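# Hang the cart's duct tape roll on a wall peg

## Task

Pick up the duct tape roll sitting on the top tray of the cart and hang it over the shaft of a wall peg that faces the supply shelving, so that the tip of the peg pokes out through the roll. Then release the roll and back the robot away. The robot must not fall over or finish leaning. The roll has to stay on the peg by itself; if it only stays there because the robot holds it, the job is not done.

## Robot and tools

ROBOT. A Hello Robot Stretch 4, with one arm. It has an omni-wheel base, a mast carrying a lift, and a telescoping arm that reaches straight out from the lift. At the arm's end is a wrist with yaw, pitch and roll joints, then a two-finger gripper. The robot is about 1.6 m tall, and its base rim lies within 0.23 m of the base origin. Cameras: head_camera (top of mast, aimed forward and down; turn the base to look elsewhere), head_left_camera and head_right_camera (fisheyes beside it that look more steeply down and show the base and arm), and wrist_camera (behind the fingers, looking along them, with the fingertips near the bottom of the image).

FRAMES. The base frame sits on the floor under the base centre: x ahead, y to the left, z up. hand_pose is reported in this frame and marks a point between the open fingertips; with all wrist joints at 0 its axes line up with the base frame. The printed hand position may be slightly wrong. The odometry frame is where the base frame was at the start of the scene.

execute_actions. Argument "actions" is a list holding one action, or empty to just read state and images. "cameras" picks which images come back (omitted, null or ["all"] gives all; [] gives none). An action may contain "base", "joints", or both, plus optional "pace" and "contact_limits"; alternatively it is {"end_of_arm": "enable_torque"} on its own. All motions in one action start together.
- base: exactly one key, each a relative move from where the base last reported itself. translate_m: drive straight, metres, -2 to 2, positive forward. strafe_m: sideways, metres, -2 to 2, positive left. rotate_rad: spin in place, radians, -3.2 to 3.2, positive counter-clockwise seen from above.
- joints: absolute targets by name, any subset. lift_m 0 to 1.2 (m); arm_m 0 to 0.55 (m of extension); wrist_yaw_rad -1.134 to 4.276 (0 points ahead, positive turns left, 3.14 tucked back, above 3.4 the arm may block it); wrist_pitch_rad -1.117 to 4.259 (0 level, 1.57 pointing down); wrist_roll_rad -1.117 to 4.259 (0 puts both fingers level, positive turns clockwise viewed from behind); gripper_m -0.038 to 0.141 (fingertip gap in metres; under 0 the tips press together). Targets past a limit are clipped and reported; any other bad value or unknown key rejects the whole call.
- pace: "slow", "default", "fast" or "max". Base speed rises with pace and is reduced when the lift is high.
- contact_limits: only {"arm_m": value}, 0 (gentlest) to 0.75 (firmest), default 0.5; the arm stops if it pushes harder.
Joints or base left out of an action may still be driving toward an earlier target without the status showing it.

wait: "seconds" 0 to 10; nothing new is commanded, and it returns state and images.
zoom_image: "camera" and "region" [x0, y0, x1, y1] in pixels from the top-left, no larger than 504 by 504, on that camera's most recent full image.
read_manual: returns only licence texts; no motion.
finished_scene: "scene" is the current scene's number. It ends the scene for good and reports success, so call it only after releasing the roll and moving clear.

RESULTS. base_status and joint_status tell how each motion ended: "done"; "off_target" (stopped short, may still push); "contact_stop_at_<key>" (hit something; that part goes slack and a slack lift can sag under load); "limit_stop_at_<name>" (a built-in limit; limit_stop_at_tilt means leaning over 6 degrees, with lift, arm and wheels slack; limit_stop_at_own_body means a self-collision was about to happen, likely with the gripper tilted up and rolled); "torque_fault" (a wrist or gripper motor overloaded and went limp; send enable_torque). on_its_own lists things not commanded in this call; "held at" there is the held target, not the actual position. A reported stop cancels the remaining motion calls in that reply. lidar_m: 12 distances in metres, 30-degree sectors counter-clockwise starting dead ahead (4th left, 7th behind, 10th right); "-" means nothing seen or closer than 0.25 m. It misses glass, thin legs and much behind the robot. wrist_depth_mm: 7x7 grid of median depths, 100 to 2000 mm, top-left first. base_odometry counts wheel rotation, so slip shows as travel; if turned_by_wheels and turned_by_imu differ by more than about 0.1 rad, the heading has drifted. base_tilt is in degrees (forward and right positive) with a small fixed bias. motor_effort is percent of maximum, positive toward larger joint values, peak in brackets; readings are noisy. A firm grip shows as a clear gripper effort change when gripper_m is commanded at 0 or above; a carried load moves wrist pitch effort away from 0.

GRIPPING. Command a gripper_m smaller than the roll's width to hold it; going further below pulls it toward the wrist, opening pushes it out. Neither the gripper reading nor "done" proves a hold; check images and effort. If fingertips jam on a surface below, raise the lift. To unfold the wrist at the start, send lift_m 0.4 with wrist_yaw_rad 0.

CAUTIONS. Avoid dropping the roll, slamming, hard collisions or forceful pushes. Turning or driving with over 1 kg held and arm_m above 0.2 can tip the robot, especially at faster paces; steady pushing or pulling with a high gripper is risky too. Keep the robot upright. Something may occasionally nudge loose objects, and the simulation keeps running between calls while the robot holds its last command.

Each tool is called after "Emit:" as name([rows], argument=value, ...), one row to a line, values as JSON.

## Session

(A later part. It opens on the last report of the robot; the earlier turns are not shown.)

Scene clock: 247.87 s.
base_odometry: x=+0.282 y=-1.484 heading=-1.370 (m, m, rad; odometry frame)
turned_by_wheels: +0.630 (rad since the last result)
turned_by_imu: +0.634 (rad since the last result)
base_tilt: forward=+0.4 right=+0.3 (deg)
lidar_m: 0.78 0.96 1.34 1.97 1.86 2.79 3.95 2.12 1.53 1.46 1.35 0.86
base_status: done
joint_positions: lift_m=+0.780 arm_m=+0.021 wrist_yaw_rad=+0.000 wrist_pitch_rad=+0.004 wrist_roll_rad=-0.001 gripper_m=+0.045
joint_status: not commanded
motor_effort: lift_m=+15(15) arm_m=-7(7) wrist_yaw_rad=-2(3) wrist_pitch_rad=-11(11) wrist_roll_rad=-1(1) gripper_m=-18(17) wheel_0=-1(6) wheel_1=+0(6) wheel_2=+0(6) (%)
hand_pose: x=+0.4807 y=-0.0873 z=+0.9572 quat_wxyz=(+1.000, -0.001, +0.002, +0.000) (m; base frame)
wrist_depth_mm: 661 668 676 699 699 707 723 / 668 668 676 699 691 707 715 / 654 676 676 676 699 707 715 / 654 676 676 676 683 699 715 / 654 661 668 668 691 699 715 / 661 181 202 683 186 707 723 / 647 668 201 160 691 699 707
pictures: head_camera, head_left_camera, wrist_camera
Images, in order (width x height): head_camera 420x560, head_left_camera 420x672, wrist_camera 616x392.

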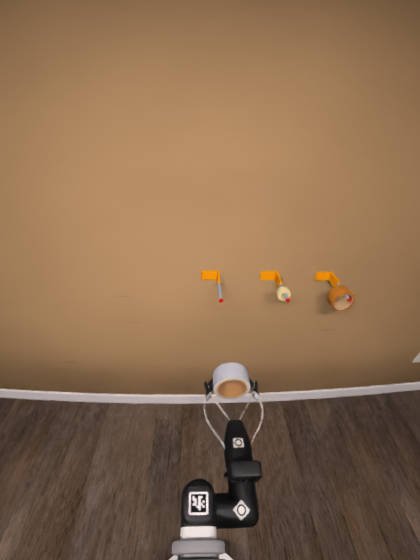

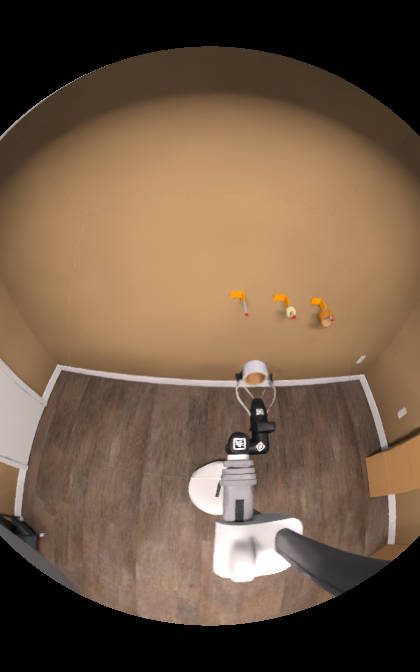

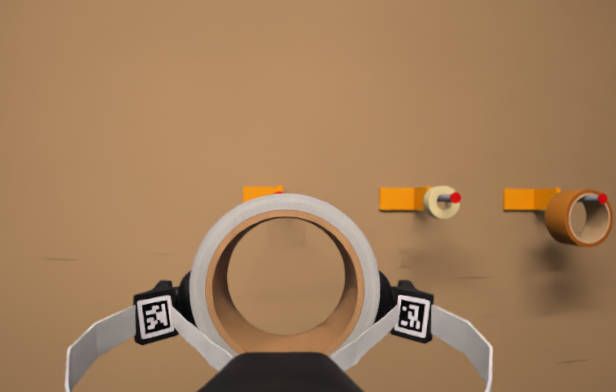

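Emit:
execute_actions([
  {"base": {"translate_m": 0.17}, "joints": {"lift_m": 0.808, "wrist_pitch_rad": 0.0}},
], cameras=["wrist_camera", "head_camera"])

Scene clock: 284.93 s.
base_odometry: x=+0.315 y=-1.650 heading=-1.370 (m, m, rad; odometry frame)
turned_by_wheels: +0.000 (rad since the last result)
turned_by_imu: +0.002 (rad since the last result)
base_tilt: forward=+0.5 right=+0.4 (deg)
lidar_m: 0.68 0.81 1.10 1.96 1.95 2.21 4.15 2.13 1.50 1.48 1.11 0.70
base_status: done
joint_positions: lift_m=+0.808 arm_m=+0.021 wrist_yaw_rad=+0.000 wrist_pitch_rad=+0.004 wrist_roll_rad=-0.001 gripper_m=+0.045
joint_status: all done
motor_effort: lift_m=+23(22) arm_m=-7(7) wrist_yaw_rad=-1(1) wrist_pitch_rad=-11(9) wrist_roll_rad=+0(1) gripper_m=-17(17) wheel_0=+1(7) wheel_1=+0(6) wheel_2=+1(9) (%)
hand_pose: x=+0.4807 y=-0.0873 z=+0.9846 quat_wxyz=(+1.000, -0.001, +0.002, +0.000) (m; base frame)
wrist_depth_mm: 500 504 512 517 525 539 535 / 500 504 512 517 530 535 535 / 496 504 512 517 521 530 544 / 496 500 504 512 525 530 539 / 496 500 508 517 517 530 535 / 496 181 201 508 186 535 535 / 488 496 202 161 525 525 539
pictures: head_camera, wrist_camera
Images, in order (width x height): head_camera 420x560, wrist_camera 616x392.

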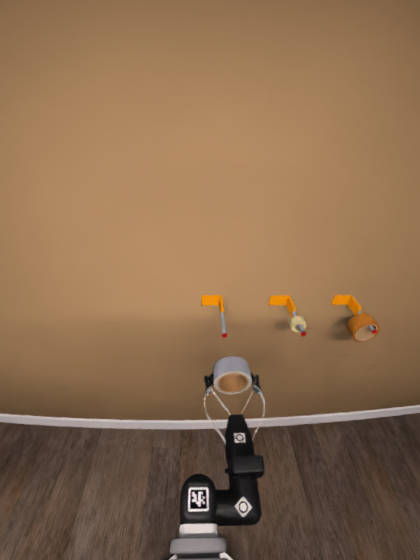

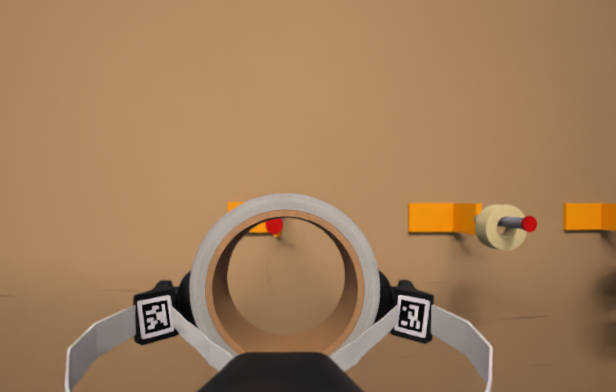

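Emit:
zoom_image(camera="wrist_camera", region=[180, 180, 390, 360])

Emit:
zoom_image(camera="wrist_camera", region=[400, 180, 616, 270])

Region (180, 180, 390, 360) of wrist_camera's 616x392 image, scaled by 2.400; it fills the top 432 rows of this view, and the rest is white.

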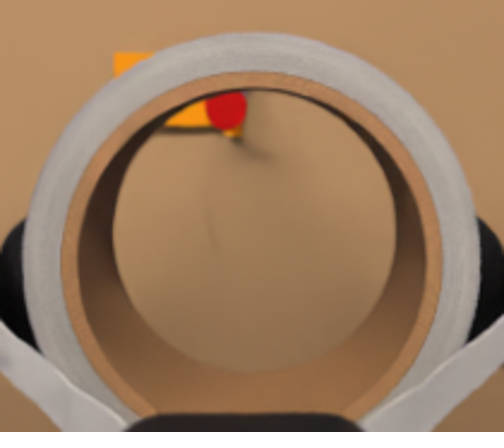

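Region (400, 180, 616, 270) of wrist_camera's 616x392 image, scaled by 2.333; it fills the top 210 rows of this view, and the rest is white.

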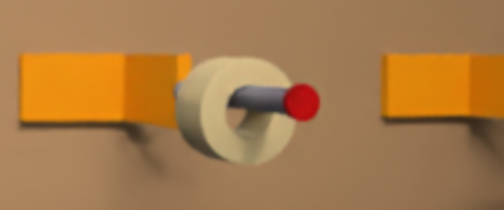

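Emit:
execute_actions([
  {"base": {"strafe_m": 0.010}, "joints": {"lift_m": 0.815, "arm_m": 0.09}},
], cameras=["wrist_camera", "head_camera"])

Emit:
zoom_image(camera="wrist_camera", region=[180, 180, 390, 360])

Scene clock: 315.27 s.
base_odometry: x=+0.325 y=-1.648 heading=-1.370 (m, m, rad; odometry frame)
turned_by_wheels: +0.000 (rad since the last result)
turned_by_imu: +0.001 (rad since the last result)
base_tilt: forward=+0.4 right=+0.4 (deg)
lidar_m: 0.62 0.80 1.11 1.93 1.97 2.24 4.15 2.14 1.54 1.50 1.11 0.73
base_status: done
joint_positions: lift_m=+0.815 arm_m=+0.089 wrist_yaw_rad=+0.000 wrist_pitch_rad=+0.004 wrist_roll_rad=-0.001 gripper_m=+0.045
joint_status: all done
motor_effort: lift_m=+23(25) arm_m=+8(8) wrist_yaw_rad=+0(0) wrist_pitch_rad=-11(11) wrist_roll_rad=-1(1) gripper_m=-17(18) wheel_0=-1(8) wheel_1=-1(8) wheel_2=+0(0) (%)
hand_pose: x=+0.5480 y=-0.0874 z=+0.9917 quat_wxyz=(+1.000, -0.001, +0.002, +0.000) (m; base frame)
wrist_depth_mm: 433 442 445 452 459 462 473 / 433 439 445 452 452 462 469 / 430 436 442 455 455 462 466 / 430 439 442 449 455 462 466 / 430 433 436 445 452 459 325 / 430 180 200 442 187 462 459 / 427 430 202 160 452 459 462
pictures: head_camera, wrist_camera
Images, in order (width x height): head_camera 420x560, wrist_camera 616x392.

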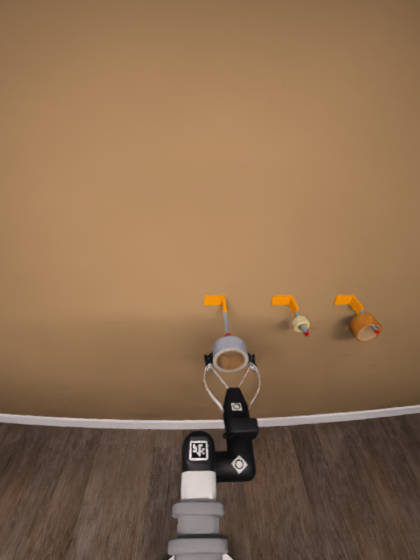

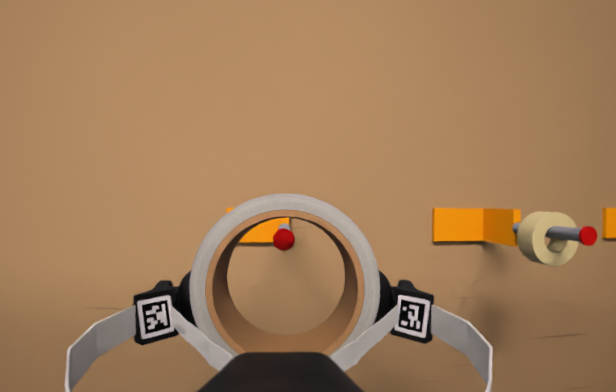

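Region (180, 180, 390, 360) of wrist_camera's 616x392 image, scaled by 2.400; it fills the top 432 rows of this view, and the rest is white.

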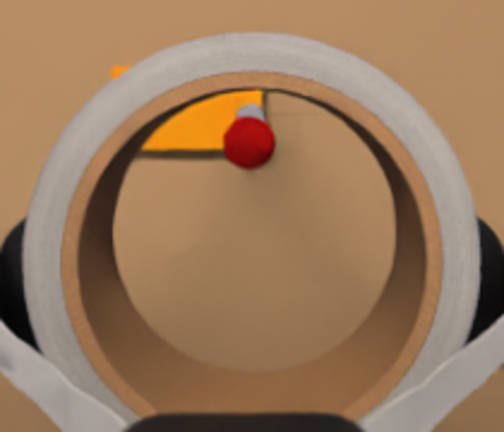

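Emit:
execute_actions([
  {"joints": {"arm_m": 0.165}, "pace": "slow", "contact_limits": {"arm_m": 0.25}},
], cameras=["wrist_camera", "head_camera"])

Emit:
zoom_image(camera="wrist_camera", region=[180, 180, 390, 360])

Scene clock: 332.33 s.
base_odometry: x=+0.325 y=-1.648 heading=-1.370 (m, m, rad; odometry frame)
turned_by_wheels: +0.000 (rad since the last result)
turned_by_imu: +0.002 (rad since the last result)
base_tilt: forward=+0.5 right=+0.4 (deg)
lidar_m: 0.66 0.79 1.07 1.92 1.99 2.20 4.15 2.15 1.54 1.49 1.12 0.70
base_status: not commanded
joint_positions: lift_m=+0.815 arm_m=+0.164 wrist_yaw_rad=+0.000 wrist_pitch_rad=+0.004 wrist_roll_rad=-0.001 gripper_m=+0.045
joint_status: all done
motor_effort: lift_m=+23(23) arm_m=+8(8) wrist_yaw_rad=-1(1) wrist_pitch_rad=-10(11) wrist_roll_rad=-1(0) gripper_m=-18(17) wheel_0=-1(1) wheel_1=-1(1) wheel_2=+0(0) (%)
contact_limits: arm_m 0.25
hand_pose: x=+0.6230 y=-0.0874 z=+0.9917 quat_wxyz=(+1.000, -0.001, +0.002, +0.000) (m; base frame)
wrist_depth_mm: 357 366 373 377 382 389 394 / 359 368 368 377 379 387 392 / 362 366 370 377 379 387 389 / 359 362 368 373 379 382 389 / 357 359 364 373 377 384 387 / 357 181 201 370 186 379 389 / 355 362 202 160 375 382 387
pictures: head_camera, wrist_camera
Images, in order (width x height): head_camera 420x560, wrist_camera 616x392.

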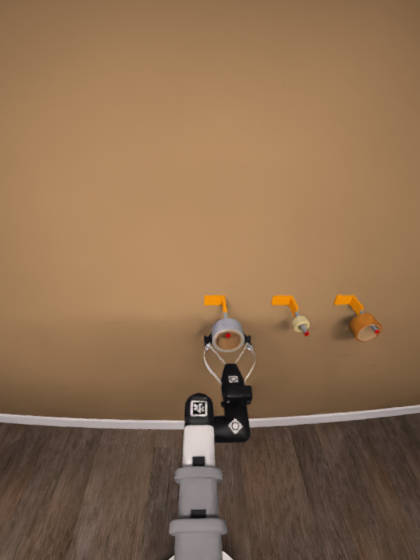

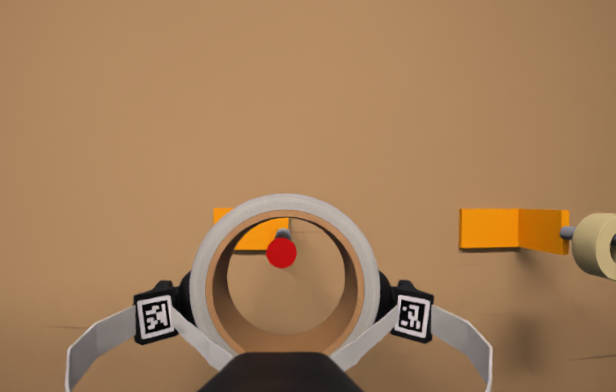

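Region (180, 180, 390, 360) of wrist_camera's 616x392 image, scaled by 2.400; it fills the top 432 rows of this view, and the rest is white.

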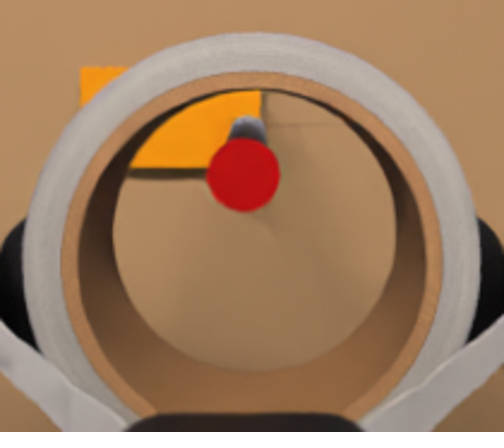

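Emit:
execute_actions([
  {"joints": {"arm_m": 0.206}, "pace": "slow", "contact_limits": {"arm_m": 0.25}},
], cameras=["wrist_camera", "head_camera"])

Emit:
zoom_image(camera="wrist_camera", region=[180, 180, 390, 360])

Emit:
zoom_image(camera="head_camera", region=[180, 270, 300, 380])

Scene clock: 344.63 s.
base_odometry: x=+0.325 y=-1.648 heading=-1.370 (m, m, rad; odometry frame)
turned_by_wheels: +0.000 (rad since the last result)
turned_by_imu: +0.002 (rad since the last result)
base_tilt: forward=+0.5 right=+0.3 (deg)
lidar_m: 0.75 0.80 1.09 1.91 1.96 2.21 4.14 2.15 1.56 1.50 1.11 0.69
base_status: not commanded
joint_positions: lift_m=+0.815 arm_m=+0.205 wrist_yaw_rad=+0.000 wrist_pitch_rad=+0.004 wrist_roll_rad=-0.001 gripper_m=+0.045
joint_status: all done
motor_effort: lift_m=+23(23) arm_m=+8(9) wrist_yaw_rad=-1(1) wrist_pitch_rad=-11(11) wrist_roll_rad=+0(1) gripper_m=-16(16) wheel_0=-1(1) wheel_1=-1(1) wheel_2=+0(0) (%)
contact_limits: arm_m 0.25
hand_pose: x=+0.6640 y=-0.0874 z=+0.9917 quat_wxyz=(+1.000, -0.001, +0.002, +0.000) (m; base frame)
wrist_depth_mm: 320 327 330 334 340 343 349 / 320 325 329 332 338 345 349 / 320 327 329 332 338 343 347 / 322 322 330 332 338 342 347 / 317 320 322 324 336 342 345 / 320 181 201 330 186 340 345 / 317 324 201 160 336 340 343
pictures: head_camera, wrist_camera
Images, in order (width x height): head_camera 420x560, wrist_camera 616x392.

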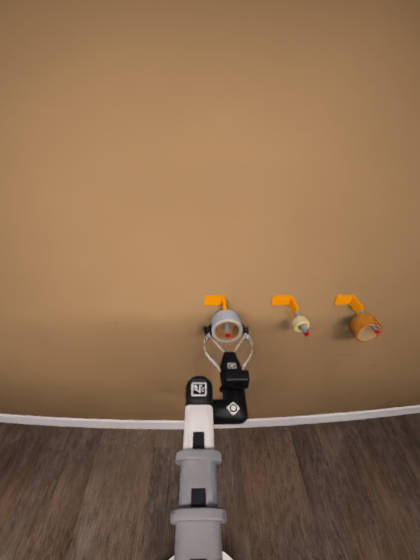

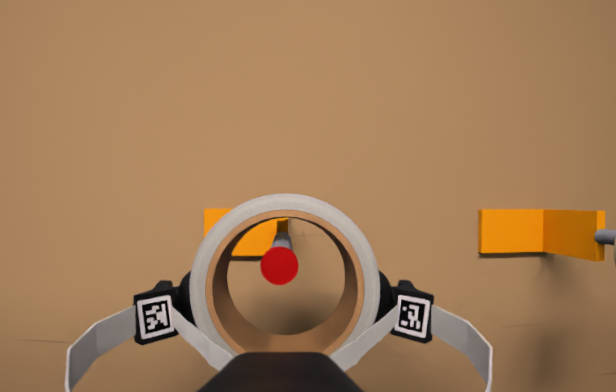

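Region (180, 180, 390, 360) of wrist_camera's 616x392 image, scaled by 2.400; it fills the top 432 rows of this view, and the rest is white.

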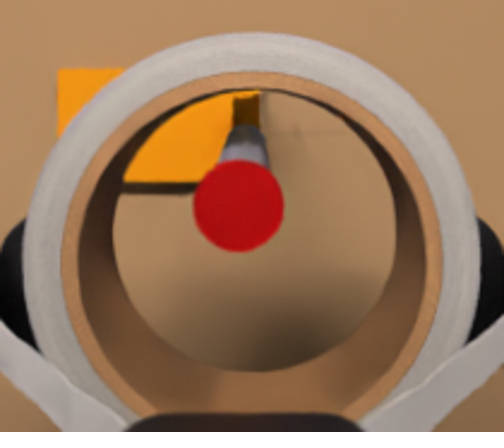

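Region (180, 270, 300, 380) of head_camera's 420x560 image, scaled by 4.200, with more detail than that image has; it fills the top 462 rows of this view, and the rest is white.

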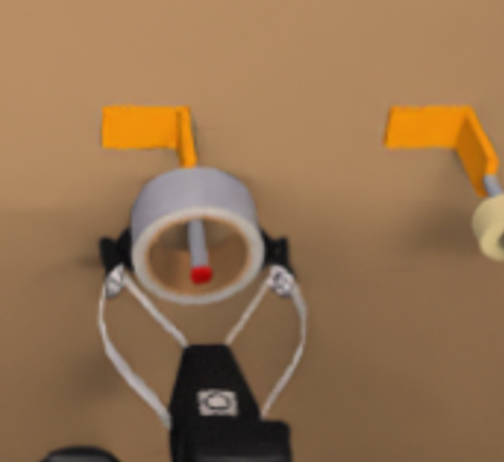

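Emit:
execute_actions([
  {"joints": {"lift_m": 0.804}, "pace": "slow"},
], cameras=["wrist_camera", "head_camera"])

Emit:
zoom_image(camera="wrist_camera", region=[180, 180, 390, 360])

Scene clock: 349.77 s.
base_odometry: x=+0.325 y=-1.648 heading=-1.370 (m, m, rad; odometry frame)
turned_by_wheels: +0.000 (rad since the last result)
turned_by_imu: +0.001 (rad since the last result)
base_tilt: forward=+0.4 right=+0.4 (deg)
lidar_m: 0.73 0.80 1.07 1.93 2.00 2.21 4.14 2.14 1.56 1.49 1.11 0.69
base_status: not commanded
joint_positions: lift_m=+0.804 arm_m=+0.205 wrist_yaw_rad=+0.000 wrist_pitch_rad=+0.004 wrist_roll_rad=-0.001 gripper_m=+0.045
joint_status: all done
motor_effort: lift_m=+15(21) arm_m=+8(8) wrist_yaw_rad=-1(1) wrist_pitch_rad=-10(11) wrist_roll_rad=-2(2) gripper_m=-18(18) wheel_0=-1(1) wheel_1=-1(1) wheel_2=+0(0) (%)
hand_pose: x=+0.6640 y=-0.0874 z=+0.9814 quat_wxyz=(+1.000, -0.001, +0.002, +0.000) (m; base frame)
wrist_depth_mm: 324 325 330 334 338 342 349 / 320 324 332 334 338 342 347 / 322 324 327 332 336 343 345 / 320 327 327 330 336 340 347 / 320 324 324 332 336 338 347 / 319 181 200 330 187 342 345 / 317 322 200 160 334 340 342
pictures: head_camera, wrist_camera
Images, in order (width x height): head_camera 420x560, wrist_camera 616x392.

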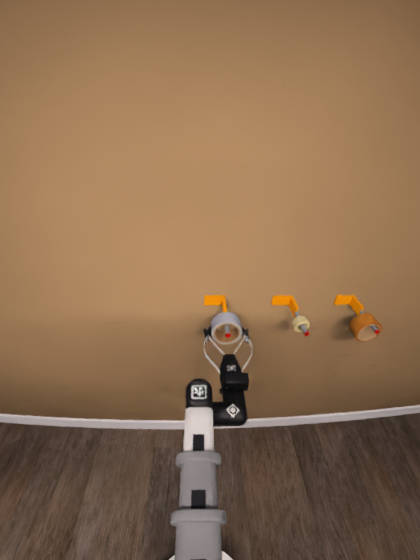

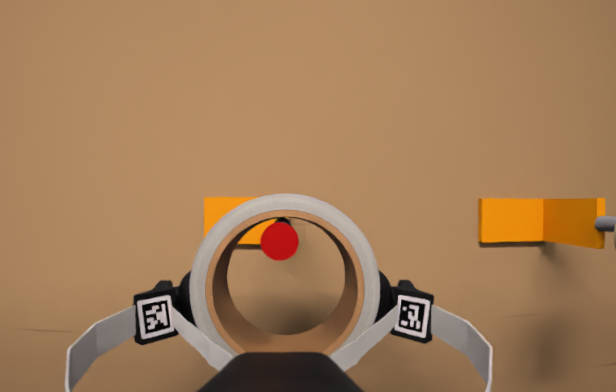

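Region (180, 180, 390, 360) of wrist_camera's 616x392 image, scaled by 2.400; it fills the top 432 rows of this view, and the rest is white.

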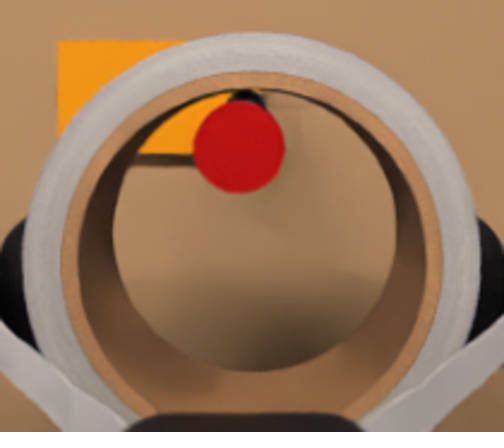

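Emit:
execute_actions([
  {"joints": {"gripper_m": 0.13}},
], cameras=["wrist_camera", "head_camera"])

Emit:
zoom_image(camera="head_camera", region=[180, 270, 300, 380])

Scene clock: 354.23 s.
base_odometry: x=+0.325 y=-1.648 heading=-1.370 (m, m, rad; odometry frame)
turned_by_wheels: +0.000 (rad since the last result)
turned_by_imu: +0.002 (rad since the last result)
base_tilt: forward=+0.5 right=+0.3 (deg)
lidar_m: 0.67 0.80 1.13 1.92 1.95 2.19 4.14 2.14 1.54 1.49 1.12 0.70
base_status: not commanded
joint_positions: lift_m=+0.804 arm_m=+0.205 wrist_yaw_rad=+0.000 wrist_pitch_rad=+0.003 wrist_roll_rad=-0.001 gripper_m=+0.130
joint_status: all done
motor_effort: lift_m=+15(15) arm_m=+8(8) wrist_yaw_rad=-1(1) wrist_pitch_rad=-7(11) wrist_roll_rad=+0(1) gripper_m=+1(19) wheel_0=-1(1) wheel_1=-1(1) wheel_2=+0(0) (%)
hand_pose: x=+0.6640 y=-0.0874 z=+0.9818 quat_wxyz=(+1.000, -0.001, +0.001, +0.000) (m; base frame)
wrist_depth_mm: 320 327 332 336 340 347 349 / 322 325 332 334 340 342 349 / 320 325 329 332 338 343 345 / 320 324 329 332 336 342 345 / 320 320 325 332 334 338 345 / 317 201 225 329 198 340 347 / 319 320 325 140 334 338 342
pictures: head_camera, wrist_camera
Images, in order (width x height): head_camera 420x560, wrist_camera 616x392.

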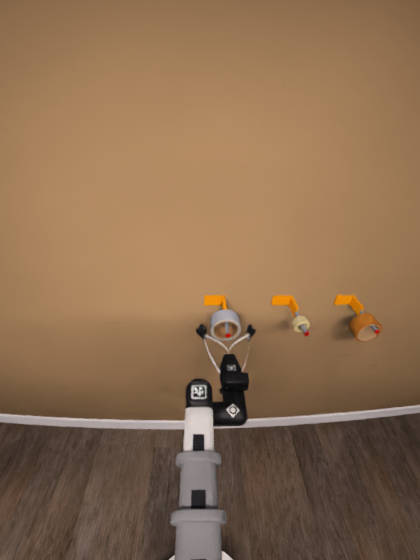

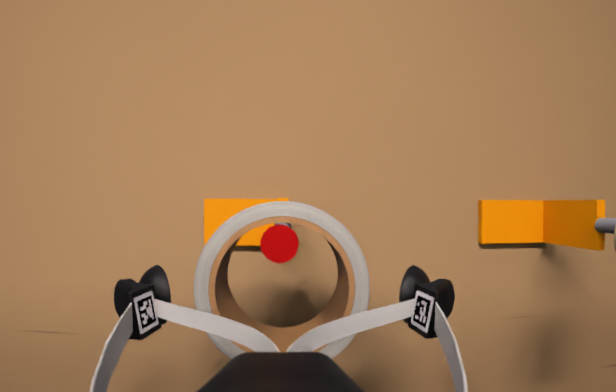

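Region (180, 270, 300, 380) of head_camera's 420x560 image, scaled by 4.200, with more detail than that image has; it fills the top 462 rows of this view, and the rest is white.

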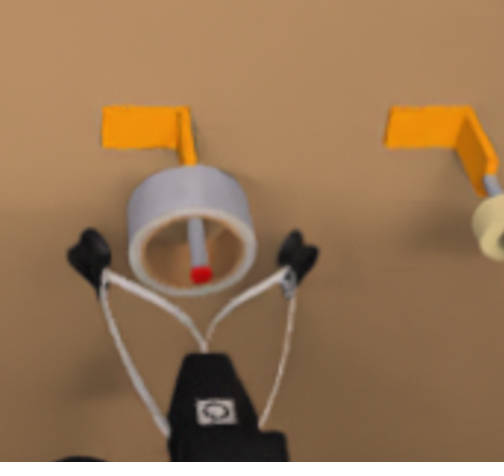

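Emit:
zoom_image(camera="wrist_camera", region=[180, 170, 390, 350])

Region (180, 170, 390, 350) of wrist_camera's 616x392 image, scaled by 2.400; it fills the top 432 rows of this view, and the rest is white.

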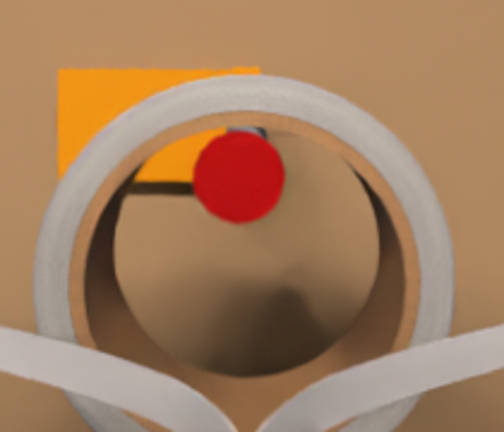

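Emit:
execute_actions([
  {"base": {"translate_m": -0.35}, "joints": {"arm_m": 0.0}},
])

Scene clock: 364.30 s.
base_odometry: x=+0.255 y=-1.305 heading=-1.370 (m, m, rad; odometry frame)
turned_by_wheels: +0.000 (rad since the last result)
turned_by_imu: +0.004 (rad since the last result)
base_tilt: forward=+0.5 right=+0.4 (deg)
lidar_m: 0.97 1.17 1.59 1.95 1.79 2.80 3.73 2.57 1.83 1.47 1.59 1.04
base_status: done
joint_positions: lift_m=+0.804 arm_m=+0.001 wrist_yaw_rad=+0.000 wrist_pitch_rad=+0.002 wrist_roll_rad=-0.001 gripper_m=+0.130
joint_status: all done
motor_effort: lift_m=+15(15) arm_m=-7(8) wrist_yaw_rad=-1(1) wrist_pitch_rad=-6(6) wrist_roll_rad=-1(1) gripper_m=-2(0) wheel_0=+0(7) wheel_1=+0(6) wheel_2=+0(8) (%)
hand_pose: x=+0.4607 y=-0.0874 z=+0.9819 quat_wxyz=(+1.000, -0.001, +0.001, +0.000) (m; base frame)
wrist_depth_mm: 854 866 878 904 917 946 931 / 854 866 866 891 904 904 931 / 854 866 878 878 878 904 931 / 866 854 878 891 891 904 917 / 854 842 878 878 891 904 904 / 831 200 878 878 198 917 917 / 842 842 866 140 904 891 917
pictures: head_camera, head_left_camera, head_right_camera, wrist_camera
Images, in order (width x height): head_camera 420x560, head_left_camera 420x672, head_right_camera 420x672, wrist_camera 616x392.

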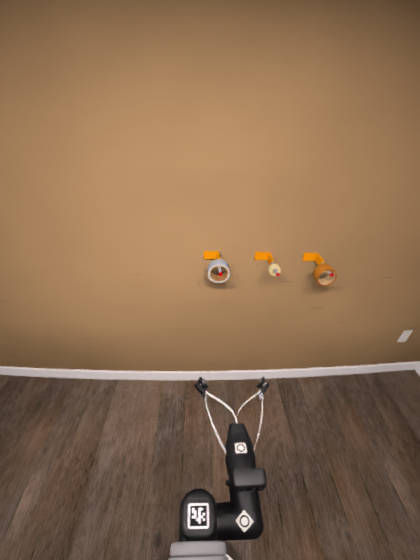

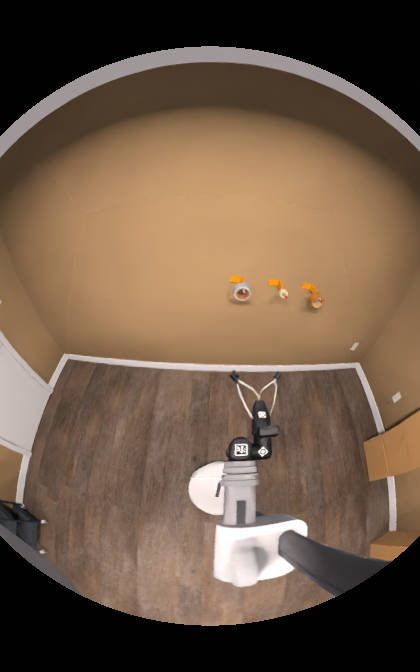

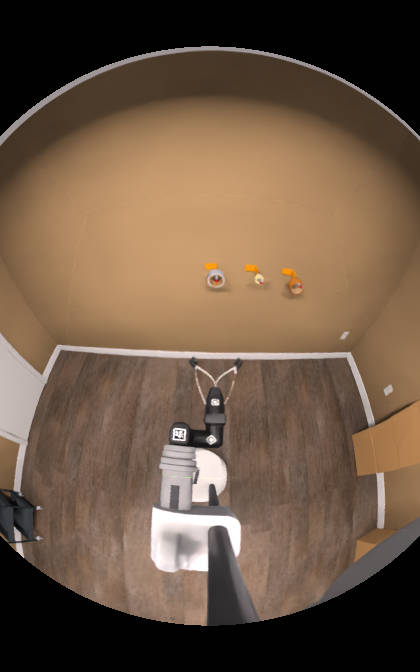

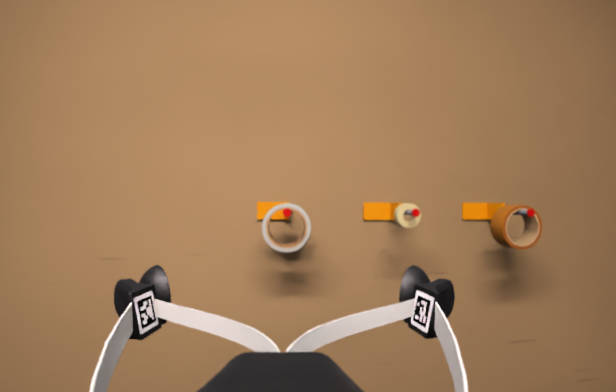

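Emit:
zoom_image(camera="head_camera", region=[190, 240, 350, 300])

Emit:
zoom_image(camera="wrist_camera", region=[240, 185, 340, 265])

Region (190, 240, 350, 300) of head_camera's 420x560 image, scaled by 3.150, with more detail than that image has; it fills the top 189 rows of this view, and the rest is white.

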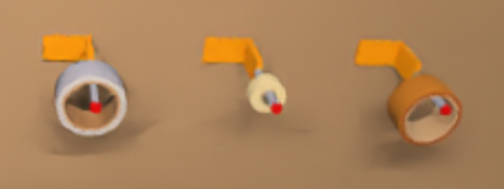

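Region (240, 185, 340, 265) of wrist_camera's 616x392 image, scaled by 5.040; it fills the top 403 rows of this view, and the rest is white.

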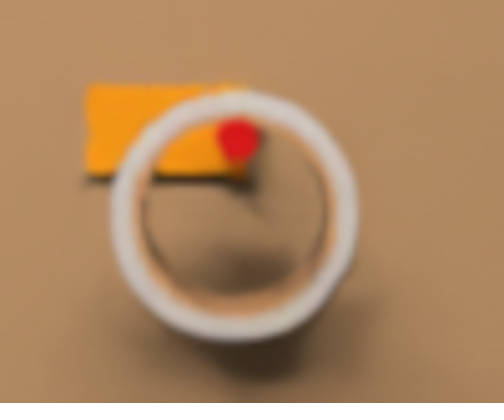

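Emit:
finished_scene(scene=1)

The scene is finished: the task was done.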